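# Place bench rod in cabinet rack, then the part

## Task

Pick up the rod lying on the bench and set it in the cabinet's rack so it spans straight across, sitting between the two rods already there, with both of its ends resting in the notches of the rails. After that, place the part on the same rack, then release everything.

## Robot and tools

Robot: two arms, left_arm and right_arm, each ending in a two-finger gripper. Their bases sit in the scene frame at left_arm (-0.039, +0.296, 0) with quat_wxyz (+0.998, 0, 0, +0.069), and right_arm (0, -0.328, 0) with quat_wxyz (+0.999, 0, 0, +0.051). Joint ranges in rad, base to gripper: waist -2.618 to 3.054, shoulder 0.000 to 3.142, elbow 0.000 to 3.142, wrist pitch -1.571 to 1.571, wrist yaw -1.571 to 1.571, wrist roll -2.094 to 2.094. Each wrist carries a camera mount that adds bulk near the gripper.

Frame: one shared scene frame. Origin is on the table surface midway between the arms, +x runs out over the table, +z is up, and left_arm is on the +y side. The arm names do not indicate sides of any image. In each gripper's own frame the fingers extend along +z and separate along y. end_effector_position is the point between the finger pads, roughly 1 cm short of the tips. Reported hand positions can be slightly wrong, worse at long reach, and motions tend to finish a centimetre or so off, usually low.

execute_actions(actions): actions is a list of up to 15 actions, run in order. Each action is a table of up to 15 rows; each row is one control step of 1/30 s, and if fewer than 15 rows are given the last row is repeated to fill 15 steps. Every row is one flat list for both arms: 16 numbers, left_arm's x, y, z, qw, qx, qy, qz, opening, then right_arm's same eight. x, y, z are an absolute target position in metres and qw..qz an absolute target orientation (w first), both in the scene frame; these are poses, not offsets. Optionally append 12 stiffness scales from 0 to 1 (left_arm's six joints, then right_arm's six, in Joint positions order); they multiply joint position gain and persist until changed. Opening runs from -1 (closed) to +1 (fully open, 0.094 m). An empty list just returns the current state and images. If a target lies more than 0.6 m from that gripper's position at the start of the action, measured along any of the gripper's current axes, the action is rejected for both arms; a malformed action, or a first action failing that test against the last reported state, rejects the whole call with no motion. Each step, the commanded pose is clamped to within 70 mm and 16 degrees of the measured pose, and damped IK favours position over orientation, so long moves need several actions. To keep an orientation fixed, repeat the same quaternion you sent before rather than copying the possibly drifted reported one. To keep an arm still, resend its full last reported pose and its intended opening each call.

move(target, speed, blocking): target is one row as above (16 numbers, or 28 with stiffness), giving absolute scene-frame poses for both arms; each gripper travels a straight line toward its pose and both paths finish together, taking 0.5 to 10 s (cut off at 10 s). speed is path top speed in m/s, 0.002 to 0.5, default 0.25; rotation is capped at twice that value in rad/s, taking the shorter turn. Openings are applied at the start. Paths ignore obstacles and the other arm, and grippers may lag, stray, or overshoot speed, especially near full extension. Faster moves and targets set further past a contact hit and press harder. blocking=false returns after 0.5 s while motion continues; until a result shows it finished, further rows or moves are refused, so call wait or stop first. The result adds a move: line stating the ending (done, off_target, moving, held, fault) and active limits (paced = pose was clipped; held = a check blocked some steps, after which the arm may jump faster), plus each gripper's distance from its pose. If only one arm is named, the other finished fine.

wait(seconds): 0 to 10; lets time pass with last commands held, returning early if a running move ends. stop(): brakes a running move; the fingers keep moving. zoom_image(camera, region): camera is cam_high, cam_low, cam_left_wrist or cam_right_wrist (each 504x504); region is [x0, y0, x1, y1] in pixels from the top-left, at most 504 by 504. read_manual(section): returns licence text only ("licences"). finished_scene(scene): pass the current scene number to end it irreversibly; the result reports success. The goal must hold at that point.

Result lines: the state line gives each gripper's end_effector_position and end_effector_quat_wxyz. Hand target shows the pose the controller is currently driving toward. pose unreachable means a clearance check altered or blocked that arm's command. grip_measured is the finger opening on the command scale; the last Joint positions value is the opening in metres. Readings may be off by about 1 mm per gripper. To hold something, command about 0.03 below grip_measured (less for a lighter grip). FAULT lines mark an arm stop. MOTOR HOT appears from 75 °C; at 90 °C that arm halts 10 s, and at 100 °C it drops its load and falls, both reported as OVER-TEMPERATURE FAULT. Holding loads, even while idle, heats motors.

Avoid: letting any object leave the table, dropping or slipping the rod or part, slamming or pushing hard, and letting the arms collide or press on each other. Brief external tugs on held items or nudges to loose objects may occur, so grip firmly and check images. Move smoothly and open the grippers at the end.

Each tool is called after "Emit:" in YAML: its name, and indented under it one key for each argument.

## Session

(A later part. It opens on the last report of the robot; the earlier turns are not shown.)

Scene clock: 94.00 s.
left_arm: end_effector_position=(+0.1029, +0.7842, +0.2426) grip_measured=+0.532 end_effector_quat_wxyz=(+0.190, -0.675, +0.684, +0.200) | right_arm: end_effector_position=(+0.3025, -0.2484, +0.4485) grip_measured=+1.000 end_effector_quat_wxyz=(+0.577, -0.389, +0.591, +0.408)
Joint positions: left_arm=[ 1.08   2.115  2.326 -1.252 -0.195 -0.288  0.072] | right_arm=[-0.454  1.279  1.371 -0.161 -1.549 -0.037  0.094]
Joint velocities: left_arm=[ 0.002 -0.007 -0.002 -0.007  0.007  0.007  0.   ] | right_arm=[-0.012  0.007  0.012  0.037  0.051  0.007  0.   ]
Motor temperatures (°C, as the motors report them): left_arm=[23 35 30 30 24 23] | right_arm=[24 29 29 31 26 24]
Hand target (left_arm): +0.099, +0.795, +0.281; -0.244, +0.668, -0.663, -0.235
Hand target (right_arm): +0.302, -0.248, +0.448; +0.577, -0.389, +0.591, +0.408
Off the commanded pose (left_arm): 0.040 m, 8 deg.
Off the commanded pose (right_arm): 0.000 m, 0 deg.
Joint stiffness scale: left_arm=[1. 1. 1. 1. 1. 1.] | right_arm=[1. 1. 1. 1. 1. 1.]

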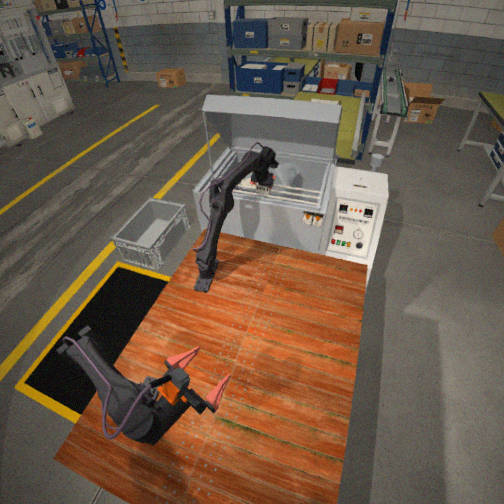

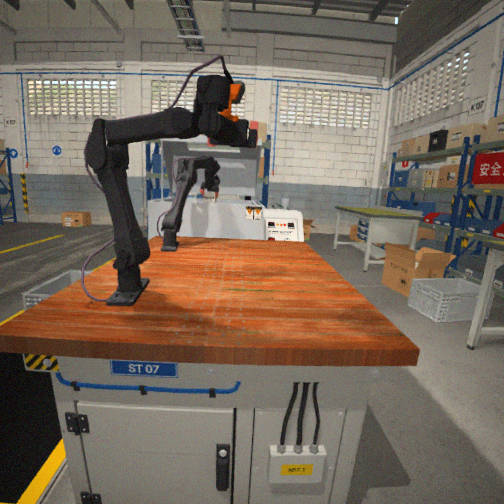

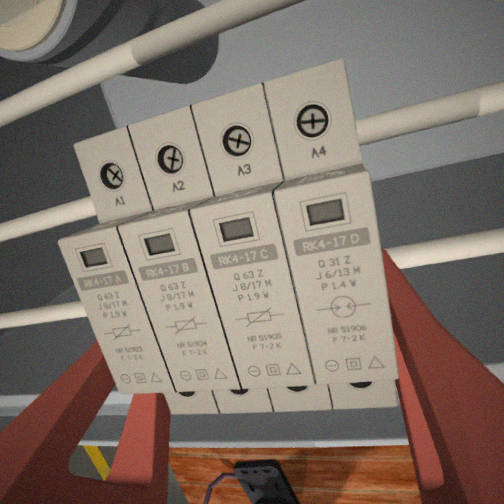

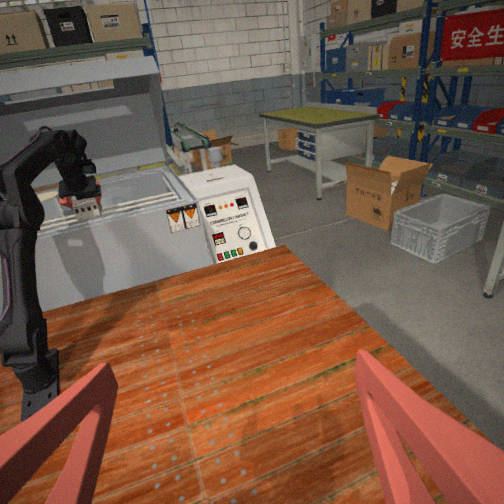

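Emit:
execute_actions:
  actions:
    - [[0.1,0.808,0.28,0.255,-0.66,0.655,0.245,0.49,0.3025,-0.2484,0.4485,0.577,-0.389,0.591,0.408,1]]
    - [[0.1,0.812,0.272,0.255,-0.66,0.655,0.245,0.49,0.3025,-0.2484,0.4485,0.577,-0.389,0.591,0.408,1]]
    - [[0.1,0.812,0.264,0.255,-0.66,0.655,0.245,0.49,0.3025,-0.2484,0.4485,0.577,-0.389,0.591,0.408,1]]

Scene clock: 98.60 s.
left_arm: end_effector_position=(+0.1036, +0.7992, +0.2296) grip_measured=+0.532 end_effector_quat_wxyz=(+0.209, -0.671, +0.679, +0.212) | right_arm: end_effector_position=(+0.3025, -0.2484, +0.4485) grip_measured=+1.000 end_effector_quat_wxyz=(+0.577, -0.389, +0.591, +0.408)
Joint positions: left_arm=[ 1.088  2.095  2.212 -1.111 -0.195 -0.275  0.072] | right_arm=[-0.454  1.279  1.371 -0.161 -1.549 -0.037  0.094]
Joint velocities: left_arm=[ 0.002 -0.002  0.007 -0.022 -0.037  0.007 -0.001] | right_arm=[-0.007 -0.002 -0.012 -0.022  0.051 -0.007  0.   ]
Motor temperatures (°C, as the motors report them): left_arm=[23 37 30 31 24 23] | right_arm=[24 29 29 31 26 24]
Hand target (left_arm): +0.099, +0.809, +0.265; -0.255, +0.664, -0.659, -0.246
Hand target (right_arm): +0.302, -0.248, +0.448; +0.577, -0.389, +0.591, +0.408
Off the commanded pose (left_arm): 0.037 m, 7 deg.
Off the commanded pose (right_arm): 0.000 m, 0 deg.
Joint stiffness scale: left_arm=[1. 1. 1. 1. 1. 1.] | right_arm=[1. 1. 1. 1. 1. 1.]

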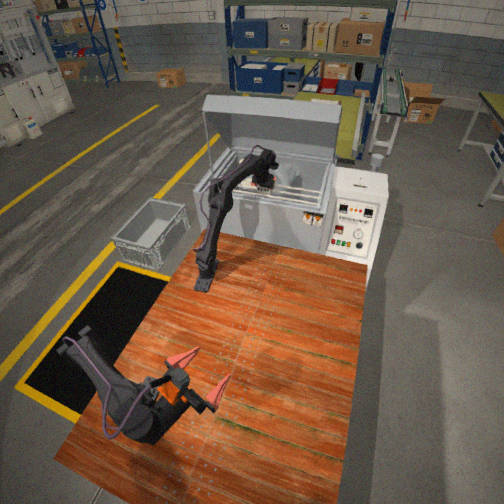

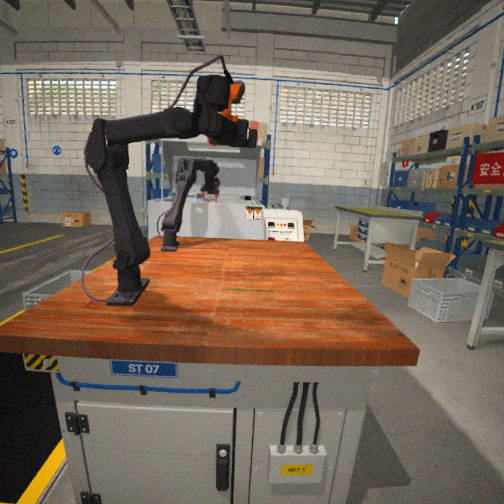

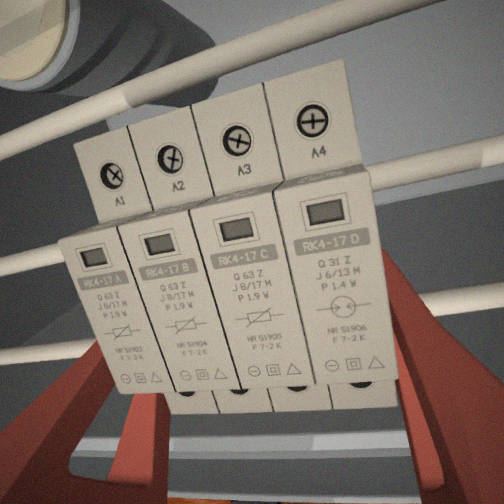

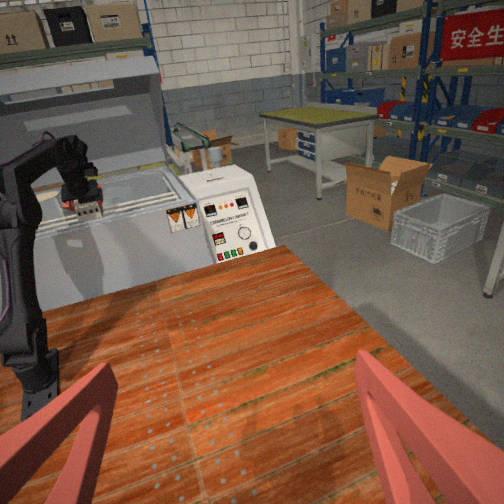

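Emit:
execute_actions:
  actions:
    - [[0.1,0.797,0.266,0.255,-0.66,0.655,0.245,0.49,0.3025,-0.2484,0.4485,0.577,-0.389,0.591,0.408,1]]
    - [[0.1,0.797,0.258,0.25,-0.662,0.657,0.24,0.49,0.3025,-0.2484,0.4485,0.577,-0.389,0.591,0.408,1]]

Scene clock: 102.37 s.
left_arm: end_effector_position=(+0.0992, +0.7871, +0.2309) grip_measured=+0.532 end_effector_quat_wxyz=(+0.210, -0.671, +0.678, +0.213) | right_arm: end_effector_position=(+0.3025, -0.2484, +0.4485) grip_measured=+1.000 end_effector_quat_wxyz=(+0.577, -0.389, +0.591, +0.408)
Joint positions: left_arm=[ 1.088  2.025  2.108 -1.075 -0.195 -0.276  0.072] | right_arm=[-0.454  1.279  1.371 -0.161 -1.549 -0.037  0.094]
Joint velocities: left_arm=[ 0.002  0.002 -0.002  0.007 -0.007  0.022  0.   ] | right_arm=[-0.027 -0.007  0.012 -0.037  0.022 -0.037  0.   ]
Motor temperatures (°C, as the motors report them): left_arm=[23 37 30 31 24 23] | right_arm=[24 29 29 31 26 24]
Hand target (left_arm): +0.099, +0.795, +0.259; -0.250, +0.666, -0.661, -0.240
Hand target (right_arm): +0.302, -0.248, +0.448; +0.577, -0.389, +0.591, +0.408
Off the commanded pose (left_arm): 0.029 m, 6 deg.
Off the commanded pose (right_arm): 0.000 m, 0 deg.
Joint stiffness scale: left_arm=[1. 1. 1. 1. 1. 1.] | right_arm=[1. 1. 1. 1. 1. 1.]

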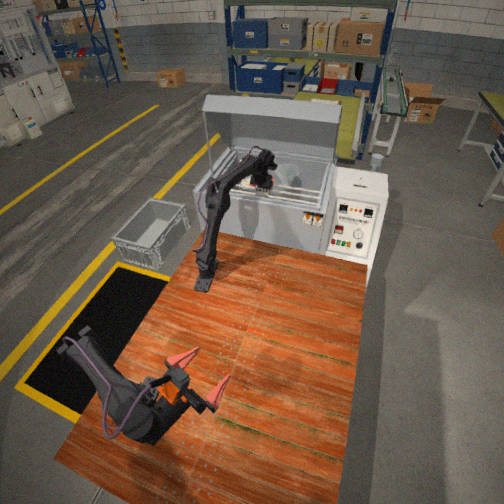

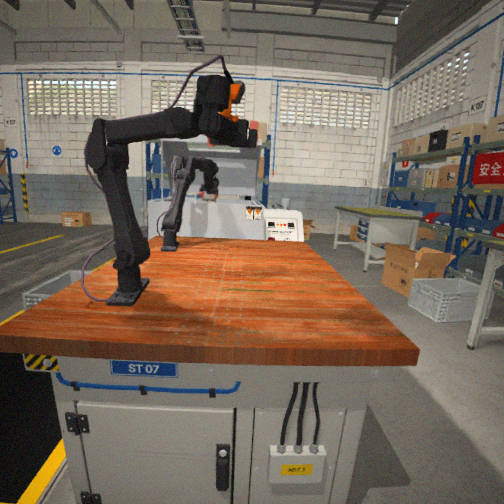

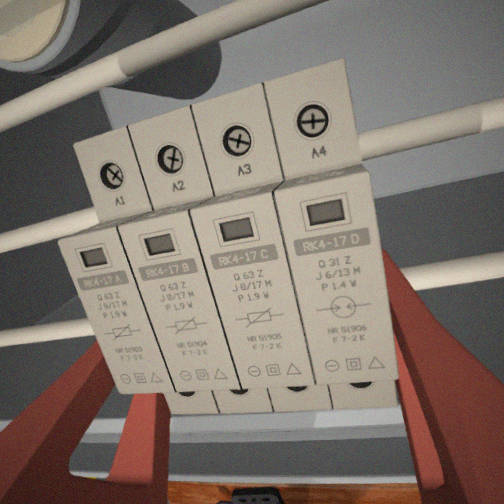

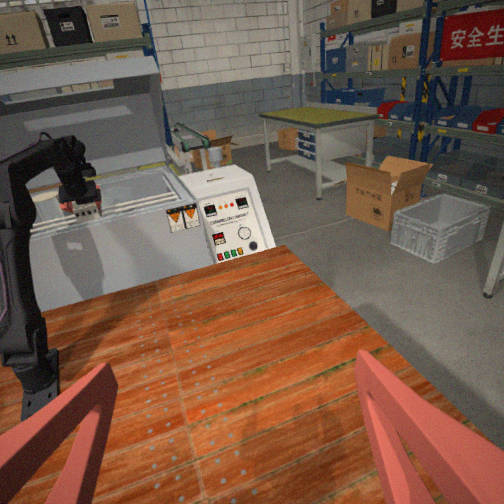

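Emit:
execute_actions:
  actions:
    - [[0.1,0.796,0.25,0.24,-0.665,0.662,0.235,0.49,0.3025,-0.2484,0.4485,0.577,-0.389,0.591,0.408,1]]
    - [[0.1,0.794,0.241,0.228,-0.669,0.668,0.225,0.49,0.3025,-0.2484,0.4485,0.577,-0.389,0.591,0.408,1]]
    - [[0.1,0.791,0.233,0.215,-0.672,0.675,0.215,0.49,0.3025,-0.2484,0.4485,0.577,-0.389,0.591,0.408,1]]

Scene clock: 106.50 s.
left_arm: end_effector_position=(+0.0992, +0.7869, +0.2292) grip_measured=+0.532 end_effector_quat_wxyz=(+0.208, -0.672, +0.679, +0.212) | right_arm: end_effector_position=(+0.3025, -0.2484, +0.4485) grip_measured=+1.000 end_effector_quat_wxyz=(+0.577, -0.389, +0.591, +0.408)
Joint positions: left_arm=[ 1.088  2.028  2.108 -1.077 -0.195 -0.276  0.072] | right_arm=[-0.454  1.279  1.371 -0.161 -1.549 -0.037  0.094]
Joint velocities: left_arm=[-0.012  0.017  0.022  0.022 -0.081 -0.037 -0.001] | right_arm=[ 0.012 -0.007  0.017  0.022  0.007 -0.066  0.   ]
Motor temperatures (°C, as the motors report them): left_arm=[23 38 30 31 24 23] | right_arm=[24 29 29 31 26 24]
Hand target (left_arm): +0.100, +0.791, +0.233; -0.215, +0.672, -0.675, -0.215
Hand target (right_arm): +0.302, -0.248, +0.448; +0.577, -0.389, +0.591, +0.408
Off the commanded pose (left_arm): 0.006 m, 1 deg.
Off the commanded pose (right_arm): 0.000 m, 0 deg.
Joint stiffness scale: left_arm=[1. 1. 1. 1. 1. 1.] | right_arm=[1. 1. 1. 1. 1. 1.]

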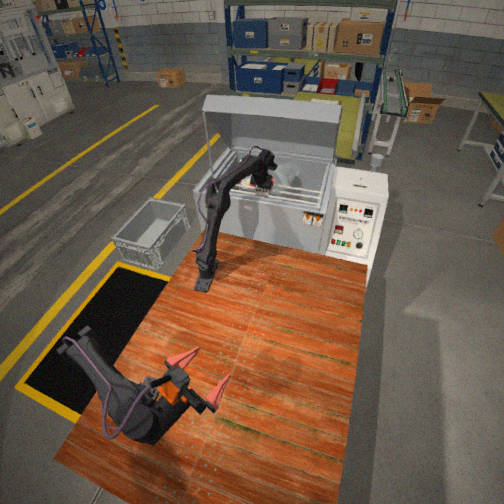

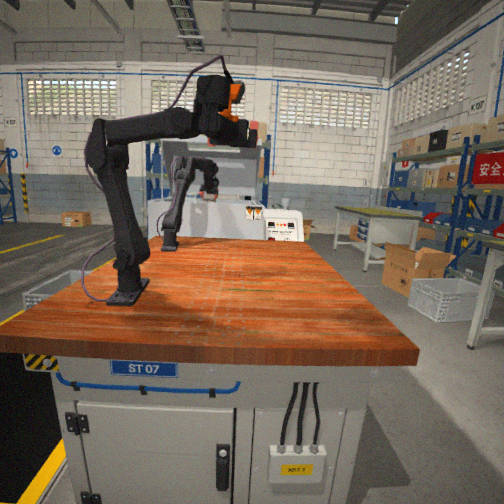

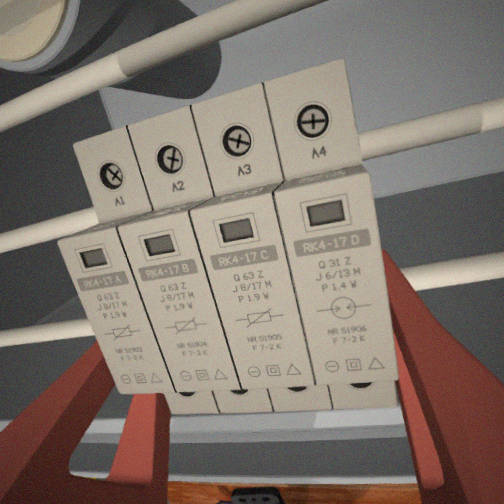

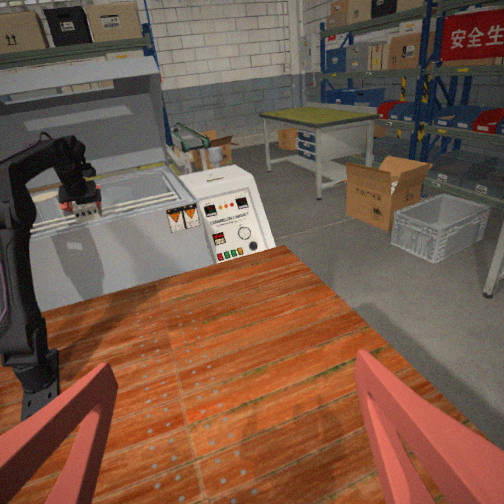

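Seated.

Emit:
execute_actions:
  actions:
    - [[0.1,0.791,0.233,0.215,-0.672,0.675,0.215,1,0.3025,-0.2484,0.4485,0.577,-0.389,0.591,0.408,1]]

Emit:
move:
  target: [0.1,0.71,0.33,0.25,-0.66,0.66,0.25,1,0.3025,-0.2484,0.4485,0.577,-0.389,0.591,0.408,1]
  speed: 0.15

Scene clock: 109.43 s.
left_arm: end_effector_position=(+0.0992, +0.7869, +0.2292) grip_measured=+1.000 end_effector_quat_wxyz=(+0.208, -0.672, +0.679, +0.212) | right_arm: end_effector_position=(+0.3025, -0.2484, +0.4485) grip_measured=+1.000 end_effector_quat_wxyz=(+0.577, -0.389, +0.591, +0.408)
Joint positions: left_arm=[ 1.088  2.028  2.108 -1.077 -0.195 -0.276  0.094] | right_arm=[-0.454  1.279  1.371 -0.161 -1.549 -0.037  0.094]
Joint velocities: left_arm=[-0.002 -0.017 -0.002 -0.007  0.007  0.022  0.   ] | right_arm=[ 0.002  0.002  0.017  0.037 -0.051  0.007  0.   ]
Motor temperatures (°C, as the motors report them): left_arm=[23 37 30 31 24 23] | right_arm=[24 29 29 31 26 24]
Hand target (left_arm): +0.100, +0.791, +0.233; -0.215, +0.672, -0.675, -0.215
Hand target (right_arm): +0.302, -0.248, +0.448; +0.577, -0.389, +0.591, +0.408
Off the commanded pose (left_arm): 0.006 m, 1 deg.
Off the commanded pose (right_arm): 0.000 m, 0 deg.
Joint stiffness scale: left_arm=[1. 1. 1. 1. 1. 1.] | right_arm=[1. 1. 1. 1. 1. 1.]

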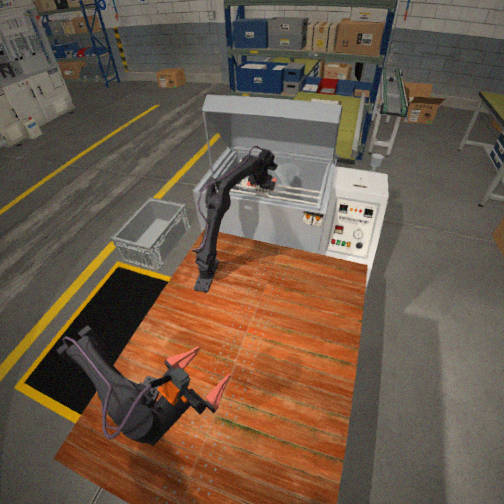

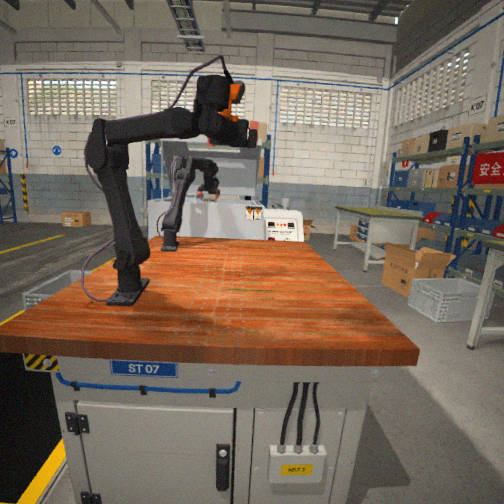

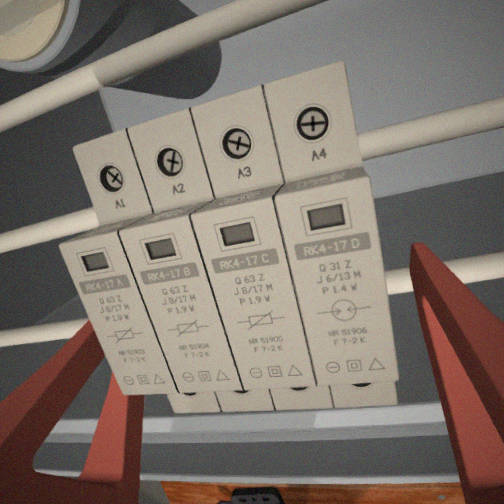

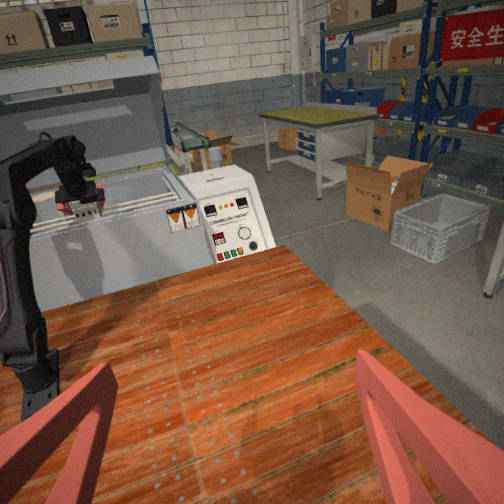

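Scene clock: 110.87 s.
left_arm: end_effector_position=(+0.0997, +0.7123, +0.3145) grip_measured=+1.000 end_effector_quat_wxyz=(+0.236, -0.661, +0.670, +0.240) | right_arm: end_effector_position=(+0.3025, -0.2484, +0.4485) grip_measured=+1.000 end_effector_quat_wxyz=(+0.577, -0.389, +0.591, +0.408)
Joint positions: left_arm=[ 1.     1.789  2.102 -1.244 -0.269 -0.329  0.094] | right_arm=[-0.454  1.279  1.371 -0.161 -1.549 -0.037  0.094]
Joint velocities: left_arm=[-0.002  0.002 -0.007 -0.081  0.007  0.066  0.   ] | right_arm=[ 0.002  0.007  0.002 -0.022 -0.066 -0.007  0.   ]
Motor temperatures (°C, as the motors report them): left_arm=[23 37 30 31 24 23] | right_arm=[24 29 29 31 26 24]
Hand target (left_arm): +0.100, +0.709, +0.330; -0.252, +0.661, -0.661, -0.249
Hand target (right_arm): +0.302, -0.248, +0.448; +0.577, -0.389, +0.591, +0.408
Off the commanded pose (left_arm): 0.016 m, 2 deg.
Off the commanded pose (right_arm): 0.000 m, 0 deg.
Joint stiffness scale: left_arm=[1. 1. 1. 1. 1. 1.] | right_arm=[1. 1. 1. 1. 1. 1.]
move: off_target (left_arm)

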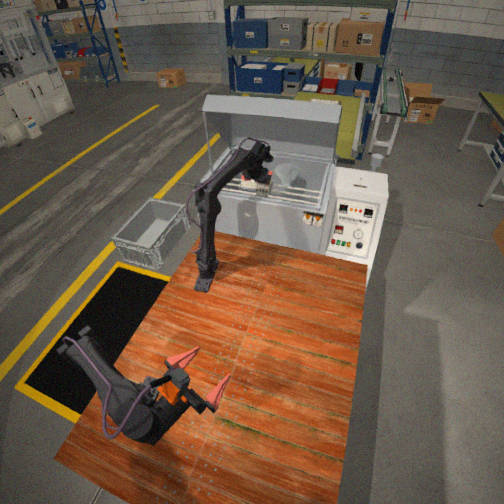

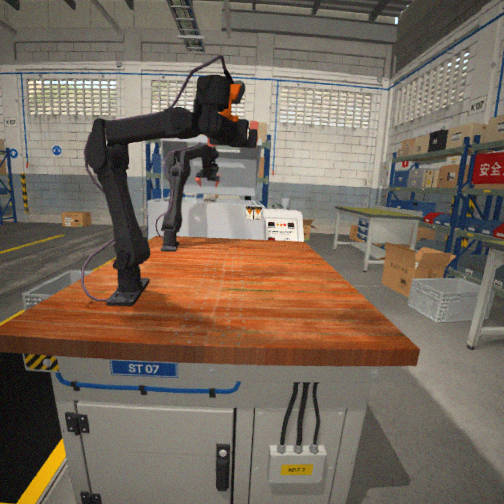

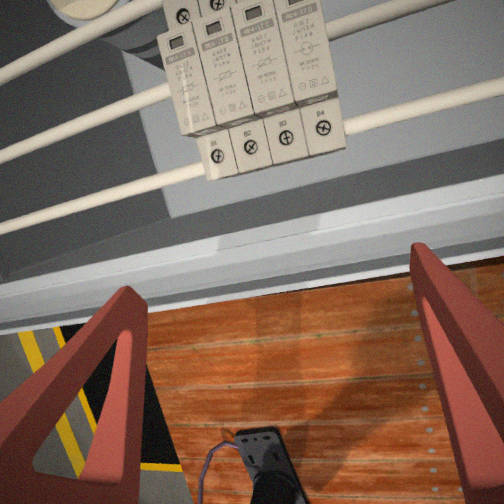

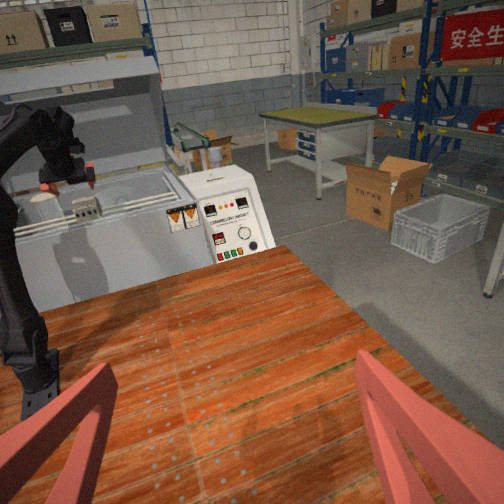

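Emit:
finished_scene:
  scene: 2

The scene is finished: the task was done.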